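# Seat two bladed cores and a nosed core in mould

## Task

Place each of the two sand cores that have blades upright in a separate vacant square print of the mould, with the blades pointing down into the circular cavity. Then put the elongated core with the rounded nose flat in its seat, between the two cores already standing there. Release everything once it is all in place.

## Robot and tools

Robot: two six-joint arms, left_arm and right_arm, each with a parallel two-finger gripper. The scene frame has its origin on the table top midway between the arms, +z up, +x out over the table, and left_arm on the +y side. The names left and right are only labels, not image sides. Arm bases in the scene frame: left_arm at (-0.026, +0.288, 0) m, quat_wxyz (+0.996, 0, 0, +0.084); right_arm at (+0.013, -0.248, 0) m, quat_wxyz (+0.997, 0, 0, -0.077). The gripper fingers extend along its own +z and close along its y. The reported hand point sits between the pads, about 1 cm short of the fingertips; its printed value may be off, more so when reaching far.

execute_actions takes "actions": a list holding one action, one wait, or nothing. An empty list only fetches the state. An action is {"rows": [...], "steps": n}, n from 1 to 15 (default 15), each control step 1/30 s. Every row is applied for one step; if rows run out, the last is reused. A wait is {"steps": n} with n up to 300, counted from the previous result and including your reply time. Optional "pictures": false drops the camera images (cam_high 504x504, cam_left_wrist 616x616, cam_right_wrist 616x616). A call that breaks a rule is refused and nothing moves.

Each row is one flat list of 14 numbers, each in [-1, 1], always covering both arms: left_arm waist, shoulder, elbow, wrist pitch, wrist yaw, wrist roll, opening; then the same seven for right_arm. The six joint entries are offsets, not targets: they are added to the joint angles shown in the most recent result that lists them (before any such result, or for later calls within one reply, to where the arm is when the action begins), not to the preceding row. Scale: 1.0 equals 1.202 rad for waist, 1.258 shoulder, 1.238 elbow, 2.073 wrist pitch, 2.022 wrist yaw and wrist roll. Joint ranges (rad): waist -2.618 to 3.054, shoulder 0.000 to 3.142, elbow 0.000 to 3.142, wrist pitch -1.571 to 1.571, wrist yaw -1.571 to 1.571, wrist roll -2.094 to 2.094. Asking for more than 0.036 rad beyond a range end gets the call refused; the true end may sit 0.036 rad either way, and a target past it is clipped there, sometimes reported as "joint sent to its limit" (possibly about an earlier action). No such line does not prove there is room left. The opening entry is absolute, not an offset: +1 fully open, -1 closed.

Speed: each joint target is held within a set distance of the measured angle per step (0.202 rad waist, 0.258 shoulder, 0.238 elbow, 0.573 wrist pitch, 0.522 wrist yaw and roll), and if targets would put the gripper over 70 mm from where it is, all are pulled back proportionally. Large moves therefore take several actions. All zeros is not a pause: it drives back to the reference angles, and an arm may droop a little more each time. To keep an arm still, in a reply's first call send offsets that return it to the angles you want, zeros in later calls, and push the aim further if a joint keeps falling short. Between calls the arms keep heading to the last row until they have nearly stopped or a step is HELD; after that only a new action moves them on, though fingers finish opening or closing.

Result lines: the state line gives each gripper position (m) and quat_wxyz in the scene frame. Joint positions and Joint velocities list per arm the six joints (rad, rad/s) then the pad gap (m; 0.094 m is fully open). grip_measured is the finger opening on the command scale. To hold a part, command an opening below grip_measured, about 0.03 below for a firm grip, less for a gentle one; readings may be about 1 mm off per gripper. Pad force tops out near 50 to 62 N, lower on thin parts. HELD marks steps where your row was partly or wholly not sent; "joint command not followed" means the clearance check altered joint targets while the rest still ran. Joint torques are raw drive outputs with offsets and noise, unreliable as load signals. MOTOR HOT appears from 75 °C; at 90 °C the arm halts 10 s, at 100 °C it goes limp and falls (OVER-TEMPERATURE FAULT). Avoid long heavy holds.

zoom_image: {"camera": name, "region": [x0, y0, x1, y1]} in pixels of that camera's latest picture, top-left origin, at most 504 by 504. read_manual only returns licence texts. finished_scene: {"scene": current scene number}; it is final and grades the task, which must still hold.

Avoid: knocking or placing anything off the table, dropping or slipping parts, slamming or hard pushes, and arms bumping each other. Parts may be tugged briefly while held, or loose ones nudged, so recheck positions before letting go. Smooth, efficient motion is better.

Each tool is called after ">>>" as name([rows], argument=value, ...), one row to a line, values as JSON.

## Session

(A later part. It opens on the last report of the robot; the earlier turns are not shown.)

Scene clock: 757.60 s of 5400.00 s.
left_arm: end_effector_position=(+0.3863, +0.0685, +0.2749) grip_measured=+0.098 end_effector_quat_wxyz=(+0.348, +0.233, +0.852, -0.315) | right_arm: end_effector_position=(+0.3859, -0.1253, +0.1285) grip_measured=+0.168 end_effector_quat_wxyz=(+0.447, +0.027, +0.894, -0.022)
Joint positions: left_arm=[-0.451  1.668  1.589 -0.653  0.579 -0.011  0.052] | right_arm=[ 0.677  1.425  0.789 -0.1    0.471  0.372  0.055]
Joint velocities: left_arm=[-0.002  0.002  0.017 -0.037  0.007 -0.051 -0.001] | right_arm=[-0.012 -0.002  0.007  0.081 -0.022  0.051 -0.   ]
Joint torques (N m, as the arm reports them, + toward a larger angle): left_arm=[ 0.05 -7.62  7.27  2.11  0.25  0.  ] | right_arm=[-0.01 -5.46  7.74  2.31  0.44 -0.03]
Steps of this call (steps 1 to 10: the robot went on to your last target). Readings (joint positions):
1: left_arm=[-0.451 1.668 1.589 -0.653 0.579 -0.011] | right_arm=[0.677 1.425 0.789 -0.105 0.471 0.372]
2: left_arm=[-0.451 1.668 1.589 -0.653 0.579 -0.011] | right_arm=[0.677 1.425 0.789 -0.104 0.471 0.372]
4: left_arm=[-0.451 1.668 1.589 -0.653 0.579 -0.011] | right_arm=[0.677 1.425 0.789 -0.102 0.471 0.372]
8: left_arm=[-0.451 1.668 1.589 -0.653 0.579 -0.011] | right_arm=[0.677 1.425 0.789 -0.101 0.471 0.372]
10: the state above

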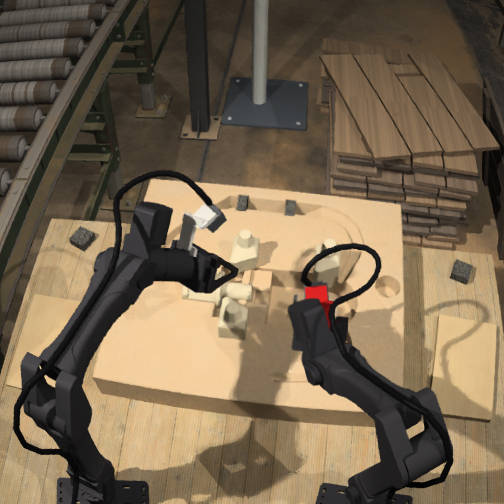

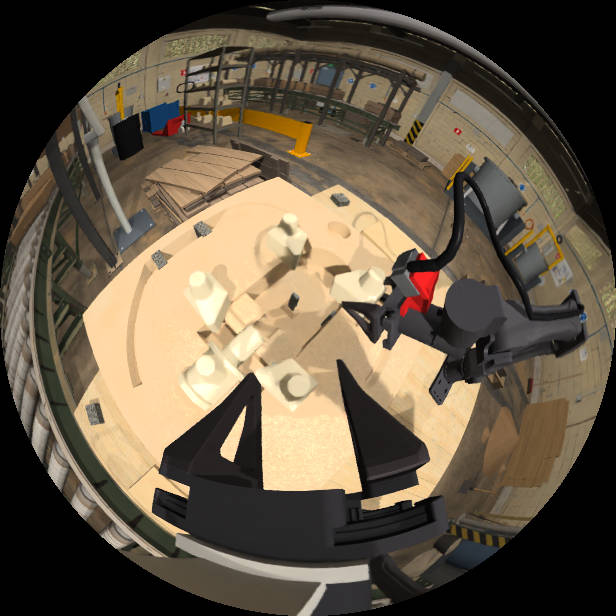

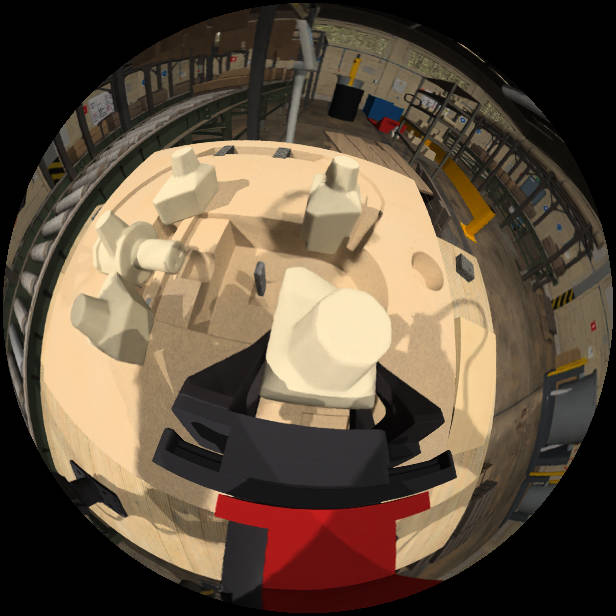

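>>> execute_actions([
  {"rows":[[0,0,0,0,0,0,0.1,0,0,0,0.045,0.01,0,0.12],[0,0,0,0,0,0,0.1,0,0.003,-0.01,0.055,0.01,0,0.12],[0,0,0,0,0,0,0.1,0,0.006,-0.015,0.06,0.01,0,0.12],[0,0,0,0,0,0,0.1,0,0.008,-0.02,0.063,0.01,0,0.12]],"steps":15},
], pictures=false)

>>> execute_actions([
  {"steps":10},
])

>>> zoom_image(camera="cam_left_wrist", region=[310,240,410,340])

>>> zoom_image(camera="cam_right_wrist", region=[230,330,410,450])

Scene clock: 768.03 s of 5400.00 s.
left_arm: end_effector_position=(+0.3863, +0.0685, +0.2749) grip_measured=+0.098 end_effector_quat_wxyz=(+0.348, +0.233, +0.852, -0.315) | right_arm: end_effector_position=(+0.3858, -0.1254, +0.1180) grip_measured=+0.168 end_effector_quat_wxyz=(+0.449, +0.028, +0.893, -0.021)
Joint positions: left_arm=[-0.451  1.668  1.589 -0.653  0.579 -0.011  0.052] | right_arm=[ 0.677  1.442  0.754 -0.044  0.471  0.372  0.055]
Joint velocities: left_arm=[ 0.007 -0.017 -0.012  0.022 -0.022  0.037 -0.001] | right_arm=[ 0.007 -0.022 -0.002  0.051 -0.022  0.007  0.001]
Joint torques (N m, as the arm reports them, + toward a larger angle): left_arm=[ 0.06 -7.67  7.3   2.1   0.25  0.  ] | right_arm=[-0.02 -5.23  7.32  2.31  0.47  0.01]
Steps of this call (steps 1 to 15: the robot went on to your last target; steps 16 to 90: nothing new was sent; then 6.93 s passed at rest; steps 91 to 105: all 15 steps of this action). Readings (joint positions):
91: left_arm=[-0.451 1.668 1.589 -0.653 0.579 -0.011] | right_arm=[0.677 1.425 0.788 -0.098 0.471 0.372]
92: left_arm=[-0.451 1.668 1.589 -0.653 0.579 -0.011] | right_arm=[0.677 1.425 0.784 -0.089 0.471 0.372]
94: left_arm=[-0.451 1.668 1.589 -0.653 0.579 -0.011] | right_arm=[0.677 1.427 0.772 -0.069 0.471 0.372]
98: left_arm=[-0.451 1.668 1.589 -0.653 0.579 -0.011] | right_arm=[0.677 1.440 0.757 -0.054 0.471 0.372]
105: the state above

Scene clock: 768.37 s of 5400.00 s.
left_arm: end_effector_position=(+0.3863, +0.0685, +0.2749) grip_measured=+0.098 end_effector_quat_wxyz=(+0.348, +0.233, +0.852, -0.315) | right_arm: end_effector_position=(+0.3859, -0.1254, +0.1181) grip_measured=+0.168 end_effector_quat_wxyz=(+0.449, +0.028, +0.893, -0.021)
Joint positions: left_arm=[-0.451  1.668  1.589 -0.653  0.579 -0.011  0.052] | right_arm=[ 0.677  1.442  0.754 -0.043  0.471  0.372  0.055]
Joint velocities: left_arm=[-0.002 -0.002 -0.002  0.007 -0.066 -0.066 -0.   ] | right_arm=[-0.017  0.002  0.002  0.007  0.007 -0.051 -0.001]
Joint torques (N m, as the arm reports them, + toward a larger angle): left_arm=[ 0.08 -7.6   7.31  2.1   0.23  0.  ] | right_arm=[-0.01 -5.21  7.36  2.31  0.46 -0.01]
Steps of this call (steps 1 to 10: the robot went on to your last target). Readings (joint positions):
1: left_arm=[-0.451 1.668 1.589 -0.653 0.579 -0.011] | right_arm=[0.677 1.442 0.754 -0.044 0.471 0.372]
2: left_arm=[-0.451 1.668 1.589 -0.653 0.579 -0.011] | right_arm=[0.677 1.442 0.754 -0.043 0.471 0.372]
4: left_arm=[-0.451 1.668 1.589 -0.653 0.579 -0.011] | right_arm=[0.677 1.442 0.754 -0.043 0.471 0.372]
8: left_arm=[-0.451 1.668 1.589 -0.653 0.579 -0.011] | right_arm=[0.677 1.442 0.754 -0.043 0.471 0.372]
10: the state above

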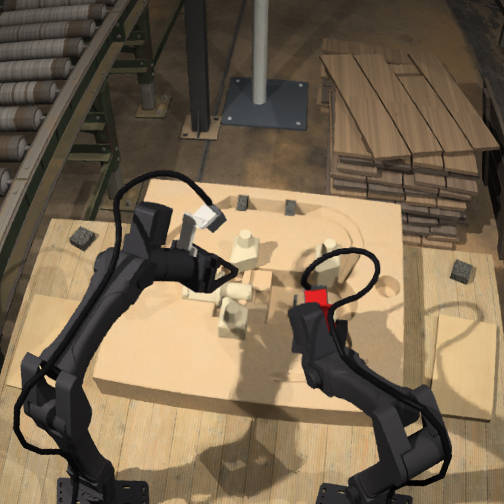

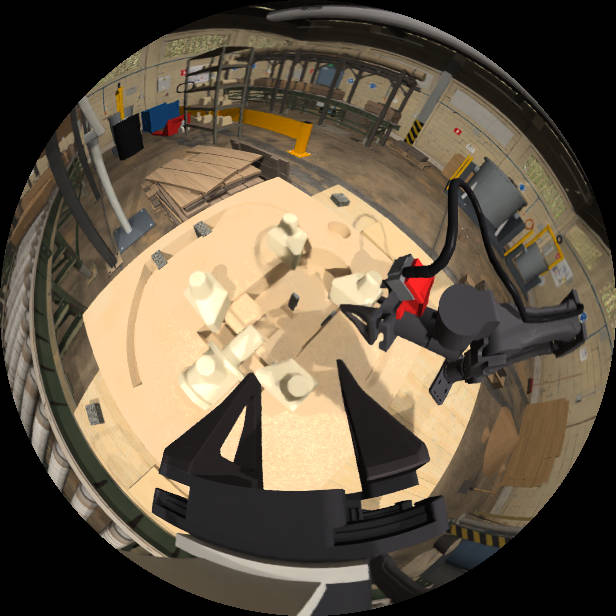

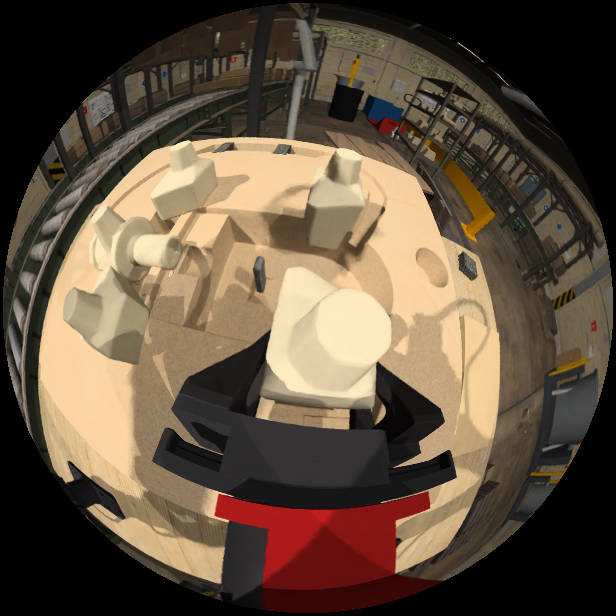

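Region (310, 240, 410, 340) of cam_left_wrist's 616x616 image, scaled by 5.040, with more detail than that image has.

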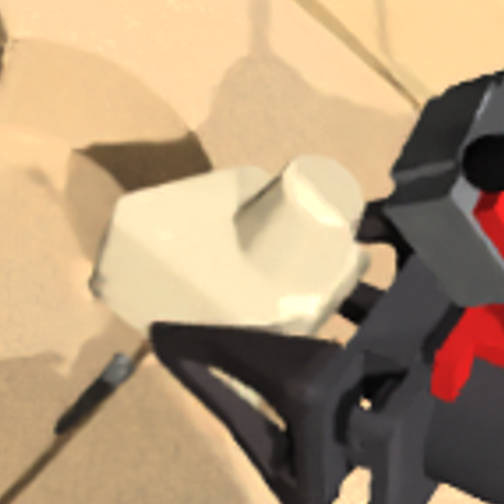

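Region (230, 330, 410, 450) of cam_right_wrist's 616x616 image, scaled by 2.800, with more detail than that image has.

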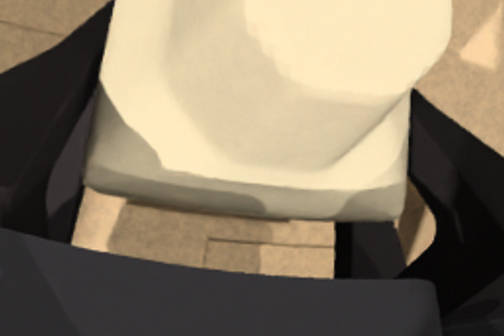

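>>> execute_actions([
  {"rows":[[0,0,0,0,0,0,0.1,0,-0.03,0.02,0.035,0.01,0,0.12],[0,0,0,0,0,0,0.1,0,-0.045,0.02,0.03,0.01,0,0.12],[0,0,0,0,0,0,0.1,0,-0.045,0.02,0.03,0.01,0,0.12],[0,0,0,0,0,0,0.1,0.01,-0.045,0.02,0.03,0.015,0,0.12],[0,0,0,0,0,0,0.1,0.023,-0.045,0.02,0.03,0.024,0.008,0.12]],"steps":15},
], pictures=false)

>>> execute_actions([
  {"steps":10},
])

>>> zoom_image(camera="cam_right_wrist", region=[230,330,410,450])

Scene clock: 779.30 s of 5400.00 s.
left_arm: end_effector_position=(+0.3863, +0.0685, +0.2749) grip_measured=+0.098 end_effector_quat_wxyz=(+0.348, +0.233, +0.852, -0.315) | right_arm: end_effector_position=(+0.3837, -0.1210, +0.1235) grip_measured=+0.168 end_effector_quat_wxyz=(+0.457, +0.027, +0.889, -0.019)
Joint positions: left_arm=[-0.451  1.668  1.589 -0.653  0.579 -0.011  0.052] | right_arm=[ 0.697  1.429  0.754 -0.044  0.487  0.378  0.055]
Joint velocities: left_arm=[-0.017 -0.007 -0.002  0.007  0.007  0.037 -0.001] | right_arm=[ 0.012  0.007  0.017  0.022  0.066  0.007 -0.001]
Joint torques (N m, as the arm reports them, + toward a larger angle): left_arm=[ 0.08 -7.66  7.27  2.11  0.26  0.01] | right_arm=[ 0.74 -7.68  8.37  2.22  0.58  0.1 ]
Steps of this call (steps 1 to 15: the robot went on to your last target; steps 16 to 90: nothing new was sent; then 7.43 s passed at rest; steps 91 to 105: all 15 steps of this action). Readings (joint positions):
91: left_arm=[-0.451 1.668 1.589 -0.653 0.579 -0.011] | right_arm=[0.677 1.442 0.754 -0.043 0.471 0.372]
92: left_arm=[-0.451 1.668 1.589 -0.653 0.579 -0.011] | right_arm=[0.677 1.441 0.754 -0.043 0.471 0.372]
94: left_arm=[-0.451 1.668 1.589 -0.653 0.579 -0.011] | right_arm=[0.677 1.437 0.754 -0.044 0.471 0.372]
98: left_arm=[-0.451 1.668 1.589 -0.653 0.579 -0.011] | right_arm=[0.693 1.430 0.754 -0.044 0.483 0.376]
105: the state above

Scene clock: 779.63 s of 5400.00 s.
left_arm: end_effector_position=(+0.3863, +0.0685, +0.2749) grip_measured=+0.098 end_effector_quat_wxyz=(+0.348, +0.233, +0.852, -0.315) | right_arm: end_effector_position=(+0.3838, -0.1212, +0.1236) grip_measured=+0.168 end_effector_quat_wxyz=(+0.457, +0.027, +0.889, -0.020)
Joint positions: left_arm=[-0.451  1.668  1.589 -0.653  0.579 -0.011  0.052] | right_arm=[ 0.697  1.429  0.754 -0.044  0.489  0.378  0.055]
Joint velocities: left_arm=[-0.007  0.007 -0.012 -0.022 -0.066 -0.007  0.   ] | right_arm=[-0.012 -0.002 -0.022  0.007 -0.007 -0.007  0.001]
Joint torques (N m, as the arm reports them, + toward a larger angle): left_arm=[ 0.08 -7.67  7.32  2.11  0.24  0.  ] | right_arm=[ 0.74 -7.65  8.43  2.23  0.62  0.12]
Steps of this call (steps 1 to 10: the robot went on to your last target). Readings (joint positions):
1: left_arm=[-0.451 1.668 1.589 -0.653 0.579 -0.011] | right_arm=[0.697 1.429 0.754 -0.044 0.488 0.378]
2: left_arm=[-0.451 1.668 1.589 -0.653 0.579 -0.011] | right_arm=[0.697 1.429 0.754 -0.044 0.488 0.378]
4: left_arm=[-0.451 1.668 1.589 -0.653 0.579 -0.011] | right_arm=[0.697 1.429 0.754 -0.044 0.489 0.378]
8: left_arm=[-0.451 1.668 1.589 -0.653 0.579 -0.011] | right_arm=[0.697 1.429 0.754 -0.044 0.489 0.378]
10: the state above

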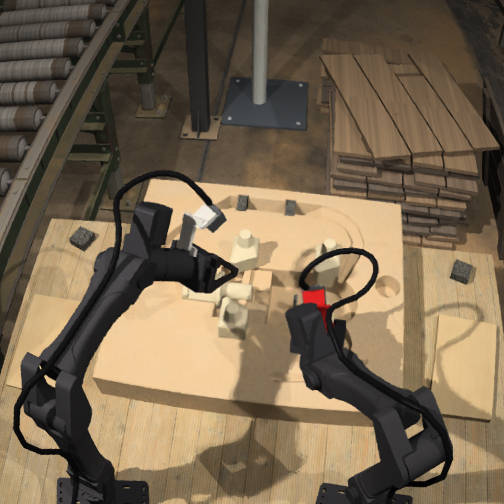

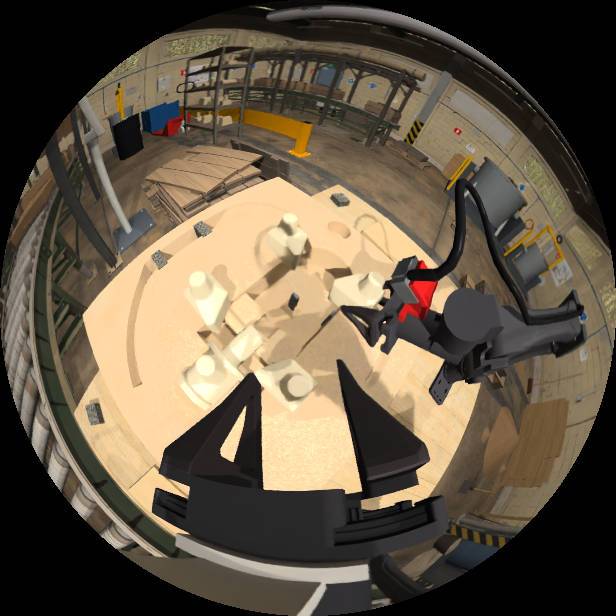

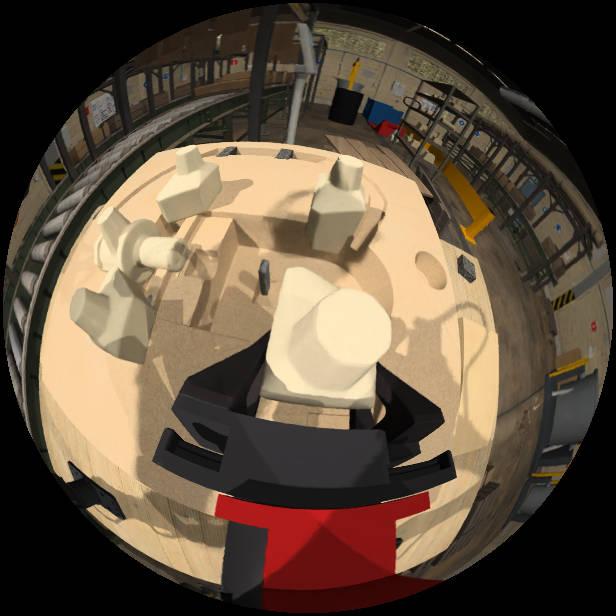

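Region (230, 330, 410, 450) of cam_right_wrist's 616x616 image, scaled by 2.800, with more detail than that image has.

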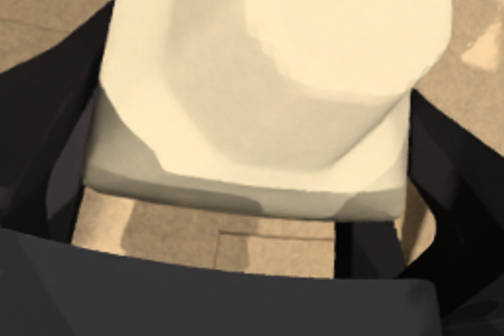

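Lower by elbow (goes down and back).

>>> execute_actions([
  {"rows":[[0,0,0,0,0,0,0.1,0,-0.01,0,0.035,0.01,0,0.12],[0,0,0,0,0,0,0.1,0,-0.01,-0.01,0.04,0.01,0,0.12],[0,0,0,0,0,0,0.1,0,-0.01,-0.016,0.045,0.01,0,0.12],[0,0,0,0,0,0,0.1,0,-0.01,-0.022,0.047,0.01,0,0.12]],"steps":15},
])

>>> zoom_image(camera="cam_right_wrist", region=[230,330,410,450])

Scene clock: 785.93 s of 5400.00 s.
left_arm: end_effector_position=(+0.3863, +0.0685, +0.2749) grip_measured=+0.098 end_effector_quat_wxyz=(+0.348, +0.233, +0.852, -0.315) | right_arm: end_effector_position=(+0.3808, -0.1231, +0.1165) grip_measured=+0.168 end_effector_quat_wxyz=(+0.457, +0.028, +0.889, -0.020)
Joint positions: left_arm=[-0.451  1.668  1.589 -0.653  0.579 -0.011  0.052] | right_arm=[ 0.697  1.429  0.723 -0.013  0.489  0.379  0.055]
Joint velocities: left_arm=[ 0.007  0.007 -0.002 -0.007 -0.022  0.022 -0.   ] | right_arm=[-0.002  0.002 -0.002 -0.022 -0.037  0.051  0.001]
Joint torques (N m, as the arm reports them, + toward a larger angle): left_arm=[-0.03 -7.57  7.35  2.12  0.23  0.  ] | right_arm=[ 0.01 -5.51  6.92  2.26  0.45 -0.02]
Steps of this call (steps 1 to 15: the robot went on to your last target; steps 16 to 90: nothing new was sent; then 2.80 s passed at rest; steps 91 to 105: all 15 steps of this action). Readings (joint positions):
91: left_arm=[-0.451 1.668 1.589 -0.653 0.579 -0.011] | right_arm=[0.697 1.429 0.754 -0.044 0.489 0.378]
92: left_arm=[-0.451 1.668 1.589 -0.653 0.579 -0.011] | right_arm=[0.697 1.429 0.751 -0.040 0.489 0.378]
94: left_arm=[-0.451 1.668 1.589 -0.653 0.579 -0.011] | right_arm=[0.697 1.429 0.739 -0.026 0.489 0.378]
98: left_arm=[-0.451 1.668 1.589 -0.653 0.579 -0.011] | right_arm=[0.697 1.429 0.723 -0.013 0.489 0.379]
105: the state above

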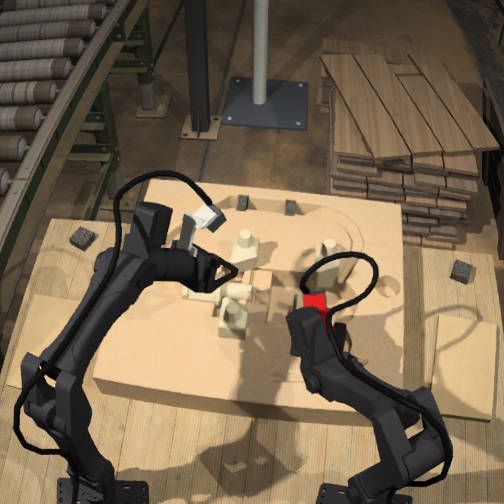

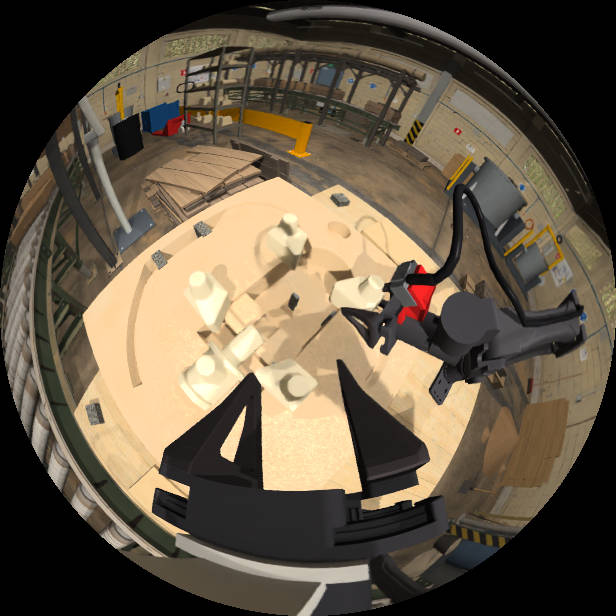

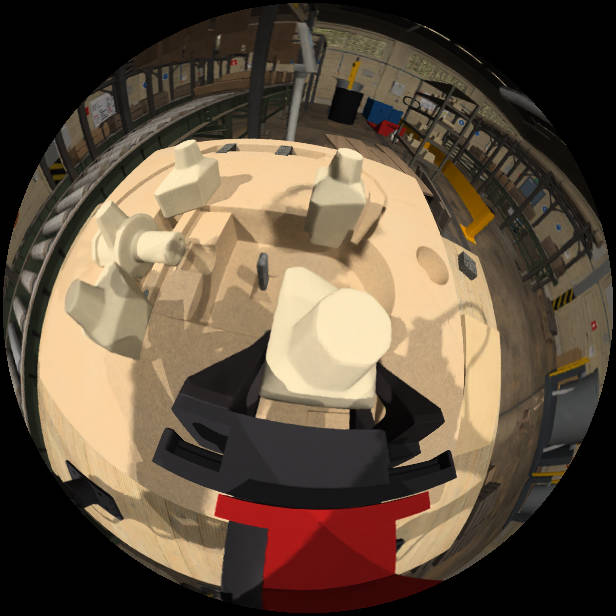

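Region (230, 330, 410, 450) of cam_right_wrist's 616x616 image, scaled by 2.800, with more detail than that image has.

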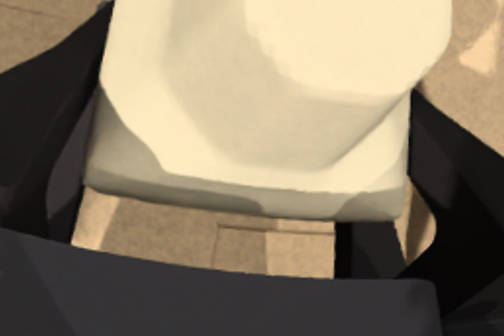

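>>> execute_actions([
  {"rows":[[0,0,0,0,0,0,0.1,0.006,0,-0.01,0.035,0.01,0,0.12],[0,0,0,0,0,0,0.1,0.008,0.005,-0.016,0.04,0.01,0,0.12]],"steps":15},
])

>>> zoom_image(camera="cam_left_wrist", region=[310,250,400,340])

Scene clock: 795.87 s of 5400.00 s.
left_arm: end_effector_position=(+0.3863, +0.0685, +0.2749) grip_measured=+0.098 end_effector_quat_wxyz=(+0.348, +0.233, +0.852, -0.315) | right_arm: end_effector_position=(+0.3811, -0.1231, +0.1156) grip_measured=+0.168 end_effector_quat_wxyz=(+0.463, +0.030, +0.886, -0.017)
Joint positions: left_arm=[-0.451  1.668  1.589 -0.653  0.579 -0.011  0.052] | right_arm=[0.698 1.429 0.706 0.019 0.493 0.379 0.055]
Joint velocities: left_arm=[ 0.002 -0.002  0.007  0.007 -0.022  0.022  0.   ] | right_arm=[-0.022 -0.007 -0.007  0.007 -0.022  0.037  0.   ]
Joint torques (N m, as the arm reports them, + toward a larger angle): left_arm=[ 0.06 -7.66  7.32  2.11  0.25  0.02] | right_arm=[ 0.79 -4.17  6.46  2.14  0.41 -0.01]
Steps of this call (steps 1 to 15: the robot went on to your last target; steps 16 to 90: nothing new was sent; then 6.43 s passed at rest; steps 91 to 105: all 15 steps of this action). Readings (joint positions):
91: left_arm=[-0.451 1.668 1.589 -0.653 0.579 -0.011] | right_arm=[0.697 1.429 0.720 -0.010 0.489 0.379]
92: left_arm=[-0.451 1.668 1.589 -0.653 0.579 -0.011] | right_arm=[0.697 1.429 0.715 -0.002 0.490 0.379]
94: left_arm=[-0.451 1.668 1.589 -0.653 0.579 -0.011] | right_arm=[0.698 1.429 0.710 0.009 0.492 0.379]
98: left_arm=[-0.451 1.668 1.589 -0.653 0.579 -0.011] | right_arm=[0.698 1.429 0.707 0.017 0.493 0.379]
105: the state above

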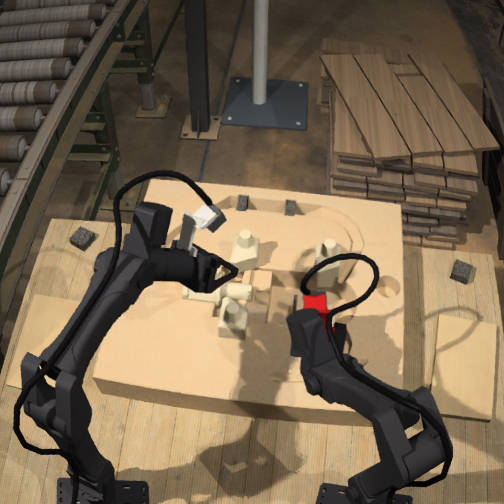

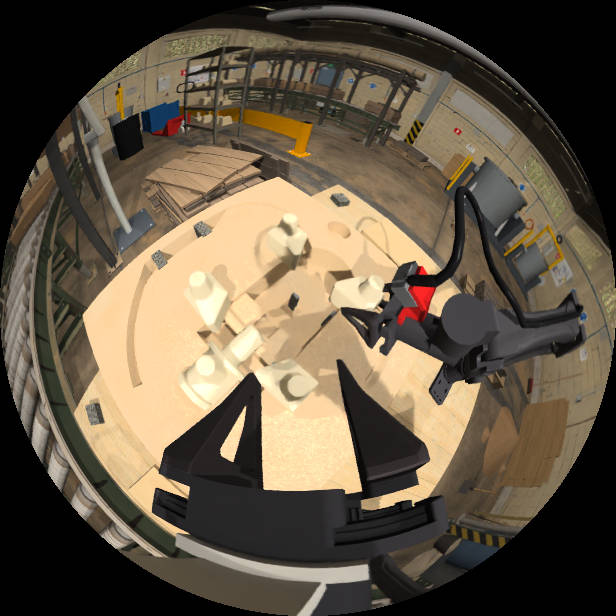

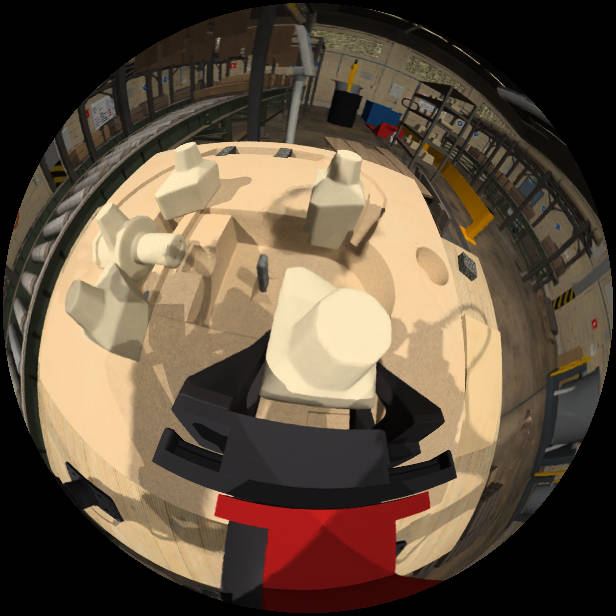

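Region (310, 250, 400, 340) of cam_left_wrist's 616x616 image, scaled by 5.600, with more detail than that image has.

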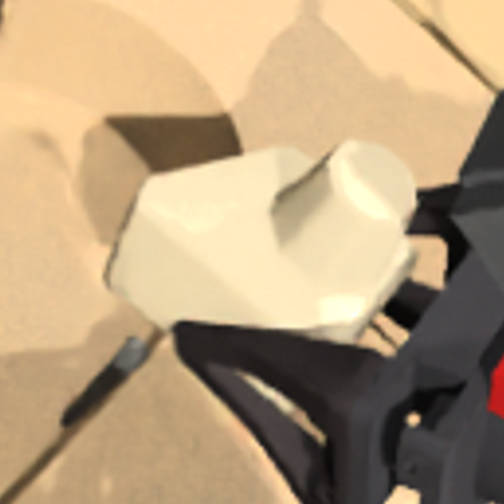

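>>> execute_actions([
  {"rows":[[0,0,0,0,0,0,0.1,0,-0.01,0.01,0.015,0,0,0.16],[0,0,0,0,0,0,0.1,0,-0.01,0.01,0.015,0,0,0.17],[0,0,0,0,0,0,0.1,0,-0.01,0.01,0.015,0,0,0.18],[0,0,0,0,0,0,0.1,0,-0.01,0.01,0.015,0,0,0.19],[0,0,0,0,0,0,0.1,0,-0.01,0.01,0.015,0,0,0.2],[0,0,0,0,0,0,0.1,0,-0.01,0.01,0.015,0,0,0.22],[0,0,0,0,0,0,0.1,0,-0.01,0.01,0.015,0,0,0.25],[0,0,0,0,0,0,0.1,0,-0.01,0.01,0.015,0,0,0.3],[0,0,0,0,0,0,0.1,0,-0.01,0.01,0.015,0,0,0.4],[0,0,0,0,0,0,0.1,0,-0.01,0.01,0.015,0,0,0.55]],"steps":15},
])

>>> zoom_image(camera="cam_left_wrist", region=[310,250,400,340])

Scene clock: 804.03 s of 5400.00 s.
left_arm: end_effector_position=(+0.3863, +0.0685, +0.2749) grip_measured=+0.098 end_effector_quat_wxyz=(+0.348, +0.233, +0.852, -0.315) | right_arm: end_effector_position=(+0.3833, -0.1223, +0.1186) grip_measured=+0.548 end_effector_quat_wxyz=(+0.470, +0.033, +0.882, -0.014)
Joint positions: left_arm=[-0.451  1.668  1.589 -0.653  0.579 -0.011  0.052] | right_arm=[0.698 1.429 0.706 0.036 0.496 0.38  0.073]
Joint velocities: left_arm=[ 0.007 -0.012  0.012 -0.037 -0.066  0.022 -0.   ] | right_arm=[-0.002  0.002 -0.012  0.081 -0.037  0.007  0.   ]
Joint torques (N m, as the arm reports them, + toward a larger angle): left_arm=[ 0.06 -7.63  7.34  2.1   0.23  0.  ] | right_arm=[-0.01 -5.43  7.51  1.72  0.22 -0.01]
Steps of this call (steps 1 to 15: the robot went on to your last target; steps 16 to 90: nothing new was sent; then 4.67 s passed at rest; steps 91 to 105: all 15 steps of this action). Readings (joint positions):
91: left_arm=[-0.451 1.668 1.589 -0.653 0.579 -0.011] | right_arm=[0.698 1.429 0.706 0.019 0.493 0.379]
92: left_arm=[-0.451 1.668 1.589 -0.653 0.579 -0.011] | right_arm=[0.698 1.429 0.706 0.019 0.493 0.379]
94: left_arm=[-0.451 1.668 1.589 -0.653 0.579 -0.011] | right_arm=[0.698 1.429 0.706 0.019 0.493 0.379]
98: left_arm=[-0.451 1.668 1.589 -0.653 0.579 -0.011] | right_arm=[0.698 1.429 0.706 0.023 0.493 0.379]
105: the state above

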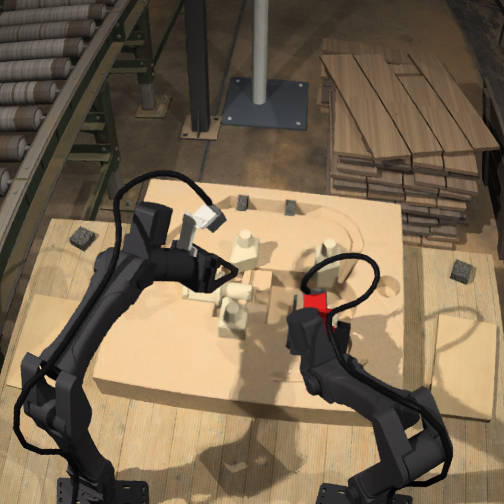

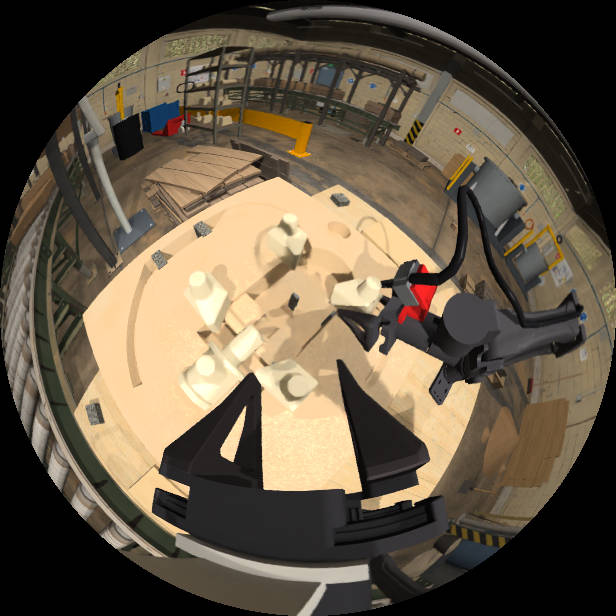

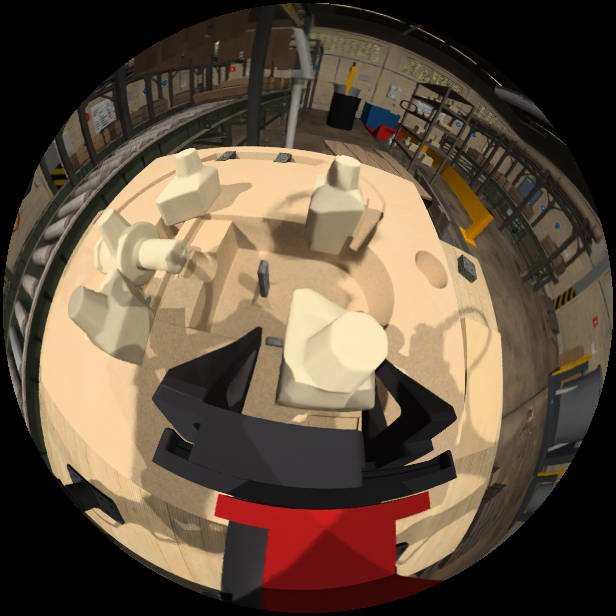

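Region (310, 250, 400, 340) of cam_left_wrist's 616x616 image, scaled by 5.600, with more detail than that image has.

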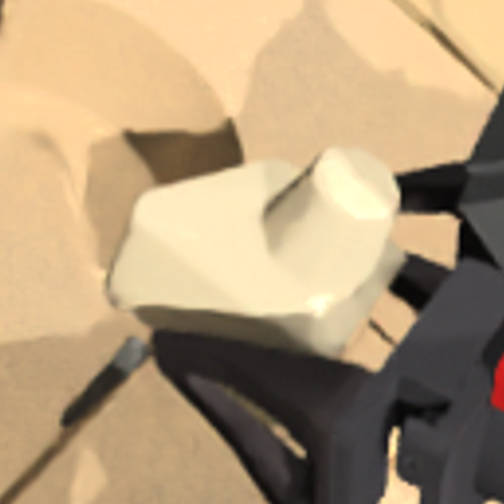

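>>> execute_actions([
  {"rows":[[0,0,0,0,0,0,0.1,0,-0.03,0.01,0,0,0,0.8],[0,0,0,0,0,0,0.1,0,-0.05,0.01,-0.01,0,0,0.8],[0,0,0,0,0,0,0.1,0,-0.08,0.01,-0.02,0,0,0.8],[0,0,0,0,0,0,0.1,0,-0.11,0.01,-0.04,0,0,0.8],[0,0,0,0,0,0,0.1,0,-0.14,0.01,-0.05,0,0,0.8],[0,0,0,0,0,0,0.1,0,-0.17,0.01,-0.07,0,0,0.8],[0,0,0,0,0,0,0.1,0,-0.2,0.01,-0.08,0,0,0.8],[0,0,0,0,0,0,0.1,0,-0.24,0.01,-0.1,0,0,0.8],[0,0,0,0,0,0,0.1,0,-0.28,0.01,-0.12,0,0,0.8],[0,0,0,0,0,0,0.1,0,-0.32,0.01,-0.14,0,0,0.8],[0,0,0,0,0,0,0.1,0,-0.36,0.01,-0.16,0,0,0.8],[0,0,0,0,0,0,0.1,0,-0.4,0.01,-0.18,0,0,0.8]],"steps":15},
], pictures=false)

>>> execute_actions([
  {"rows":[[0,0,0,0,0,0,0.1,-0.05,-0.04,0,0,0,0,0.8],[0,0,0,0,0,0,0.1,-0.1,-0.04,0,0,0,0,0.8],[0,0,0,0,0,0,0.1,-0.15,-0.04,0,0,0,0,0.8],[0,0,0,0,0,0,0.1,-0.2,-0.04,0,0,0,0,0.8],[0,0,0,0,0,0,0.1,-0.25,-0.04,0,0,0,0,0.8],[0,0,0,0,0,0,0.1,-0.3,-0.04,0,0,0,0,0.8],[0,0,0,0,0,0,0.1,-0.35,-0.04,0,0,0,0,0.8],[0,0,0,0,0,0,0.1,-0.4,-0.04,0,0,0,0,0.8]],"steps":15},
])

>>> zoom_image(camera="cam_high", region=[200,215,380,375])

>>> zoom_image(camera="cam_left_wrist", region=[250,200,410,360])

Scene clock: 818.93 s of 5400.00 s.
left_arm: end_effector_position=(+0.3863, +0.0685, +0.2749) grip_measured=+0.098 end_effector_quat_wxyz=(+0.348, +0.233, +0.852, -0.315) | right_arm: end_effector_position=(+0.3294, -0.1546, +0.2344) grip_measured=+0.798 end_effector_quat_wxyz=(+0.552, +0.062, +0.831, +0.042)
Joint positions: left_arm=[-0.451  1.668  1.589 -0.653  0.579 -0.011  0.052] | right_arm=[ 0.698  0.932  0.707 -0.232  0.495  0.38   0.084]
Joint velocities: left_arm=[ 0.012 -0.002 -0.012  0.051 -0.007 -0.037  0.   ] | right_arm=[-0.007 -0.408  0.027 -0.359 -0.051 -0.022 -0.   ]
Joint torques (N m, as the arm reports them, + toward a larger angle): left_arm=[ 0.09 -7.66  7.31  2.11  0.24  0.01] | right_arm=[0.01 0.03 7.83 1.35 0.12 0.  ]
Steps of this call (steps 1 to 30: the robot went on to your last target; steps 31 to 90: nothing new was sent; then 11.40 s passed at rest; steps 91 to 105: all 15 steps of this action). Readings (joint positions):
91: left_arm=[-0.451 1.668 1.589 -0.653 0.579 -0.011] | right_arm=[0.698 1.428 0.706 0.047 0.495 0.380]
92: left_arm=[-0.451 1.668 1.589 -0.653 0.579 -0.011] | right_arm=[0.698 1.423 0.706 0.043 0.495 0.380]
94: left_arm=[-0.451 1.668 1.589 -0.653 0.579 -0.011] | right_arm=[0.698 1.390 0.706 0.016 0.494 0.380]
98: left_arm=[-0.451 1.668 1.589 -0.653 0.579 -0.011] | right_arm=[0.698 1.236 0.706 -0.061 0.493 0.380]
105: the state above

Scene clock: 819.43 s of 5400.00 s.
left_arm: end_effector_position=(+0.3863, +0.0685, +0.2749) grip_measured=+0.098 end_effector_quat_wxyz=(+0.348, +0.233, +0.852, -0.315) | right_arm: end_effector_position=(+0.3342, -0.3104, +0.2434) grip_measured=+0.799 end_effector_quat_wxyz=(+0.558, +0.259, +0.784, -0.085)
Joint positions: left_arm=[-0.451  1.668  1.589 -0.653  0.579 -0.011  0.052] | right_arm=[ 0.222  0.906  0.708 -0.226  0.498  0.38   0.084]
Joint velocities: left_arm=[-0.007 -0.007  0.007 -0.022  0.095  0.037  0.001] | right_arm=[ 0.007  0.002  0.007  0.095  0.037 -0.022 -0.   ]
Joint torques (N m, as the arm reports them, + toward a larger angle): left_arm=[ 0.02 -7.63  7.35  2.1   0.23 -0.01] | right_arm=[-0.52 -2.87  7.36  1.79  0.08  0.  ]
Steps of this call (steps 1 to 15: all 15 steps of this action). Readings (joint positions):
1: left_arm=[-0.451 1.668 1.589 -0.653 0.579 -0.011] | right_arm=[0.690 0.920 0.708 -0.233 0.491 0.380]
2: left_arm=[-0.451 1.668 1.589 -0.653 0.579 -0.011] | right_arm=[0.665 0.913 0.708 -0.233 0.486 0.380]
4: left_arm=[-0.451 1.668 1.589 -0.653 0.579 -0.011] | right_arm=[0.567 0.907 0.708 -0.227 0.483 0.380]
8: left_arm=[-0.451 1.668 1.589 -0.653 0.579 -0.011] | right_arm=[0.322 0.906 0.708 -0.226 0.486 0.380]
15: the state above

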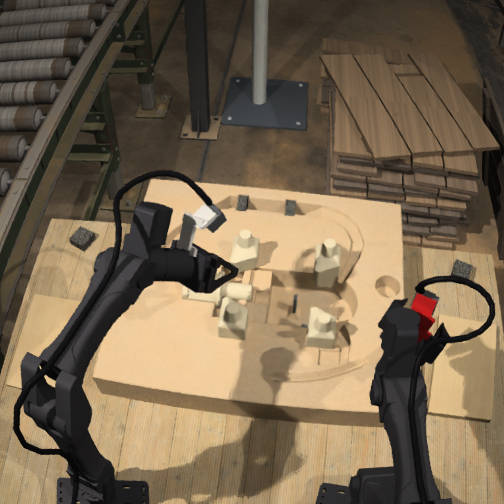

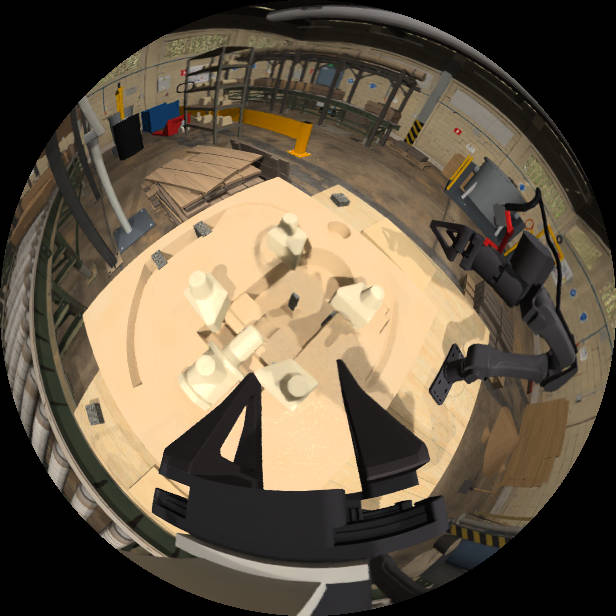

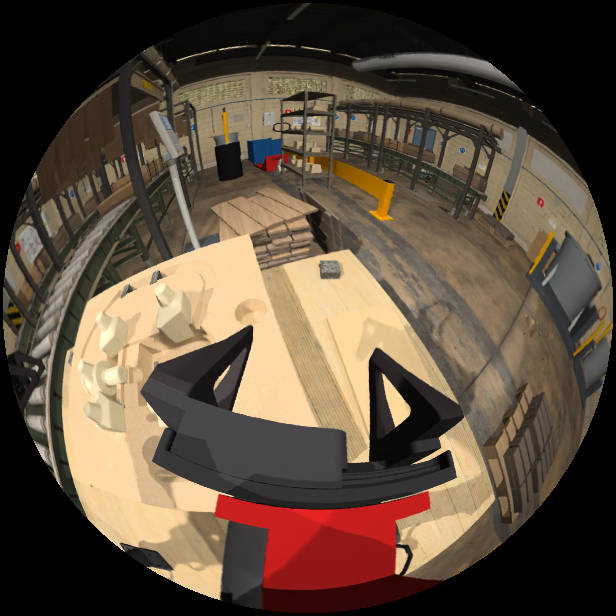

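Region (200, 215, 380, 375) of cam_high's 504x504 image, scaled by 2.800, with more detail than that image has.

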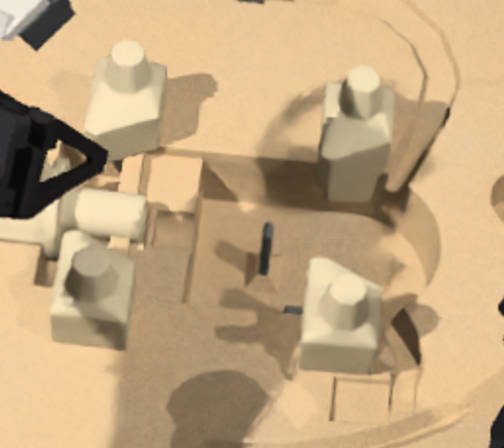

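Region (250, 200, 410, 360) of cam_left_wrist's 616x616 image, scaled by 3.150, with more detail than that image has.

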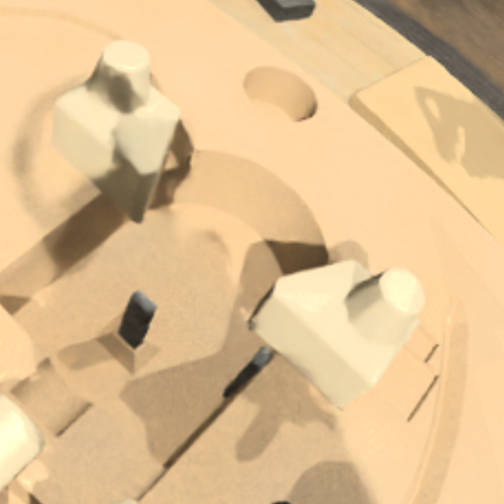

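Both look seated.

>>> finished_scene(scene=1)

The scene is finished: the task was done.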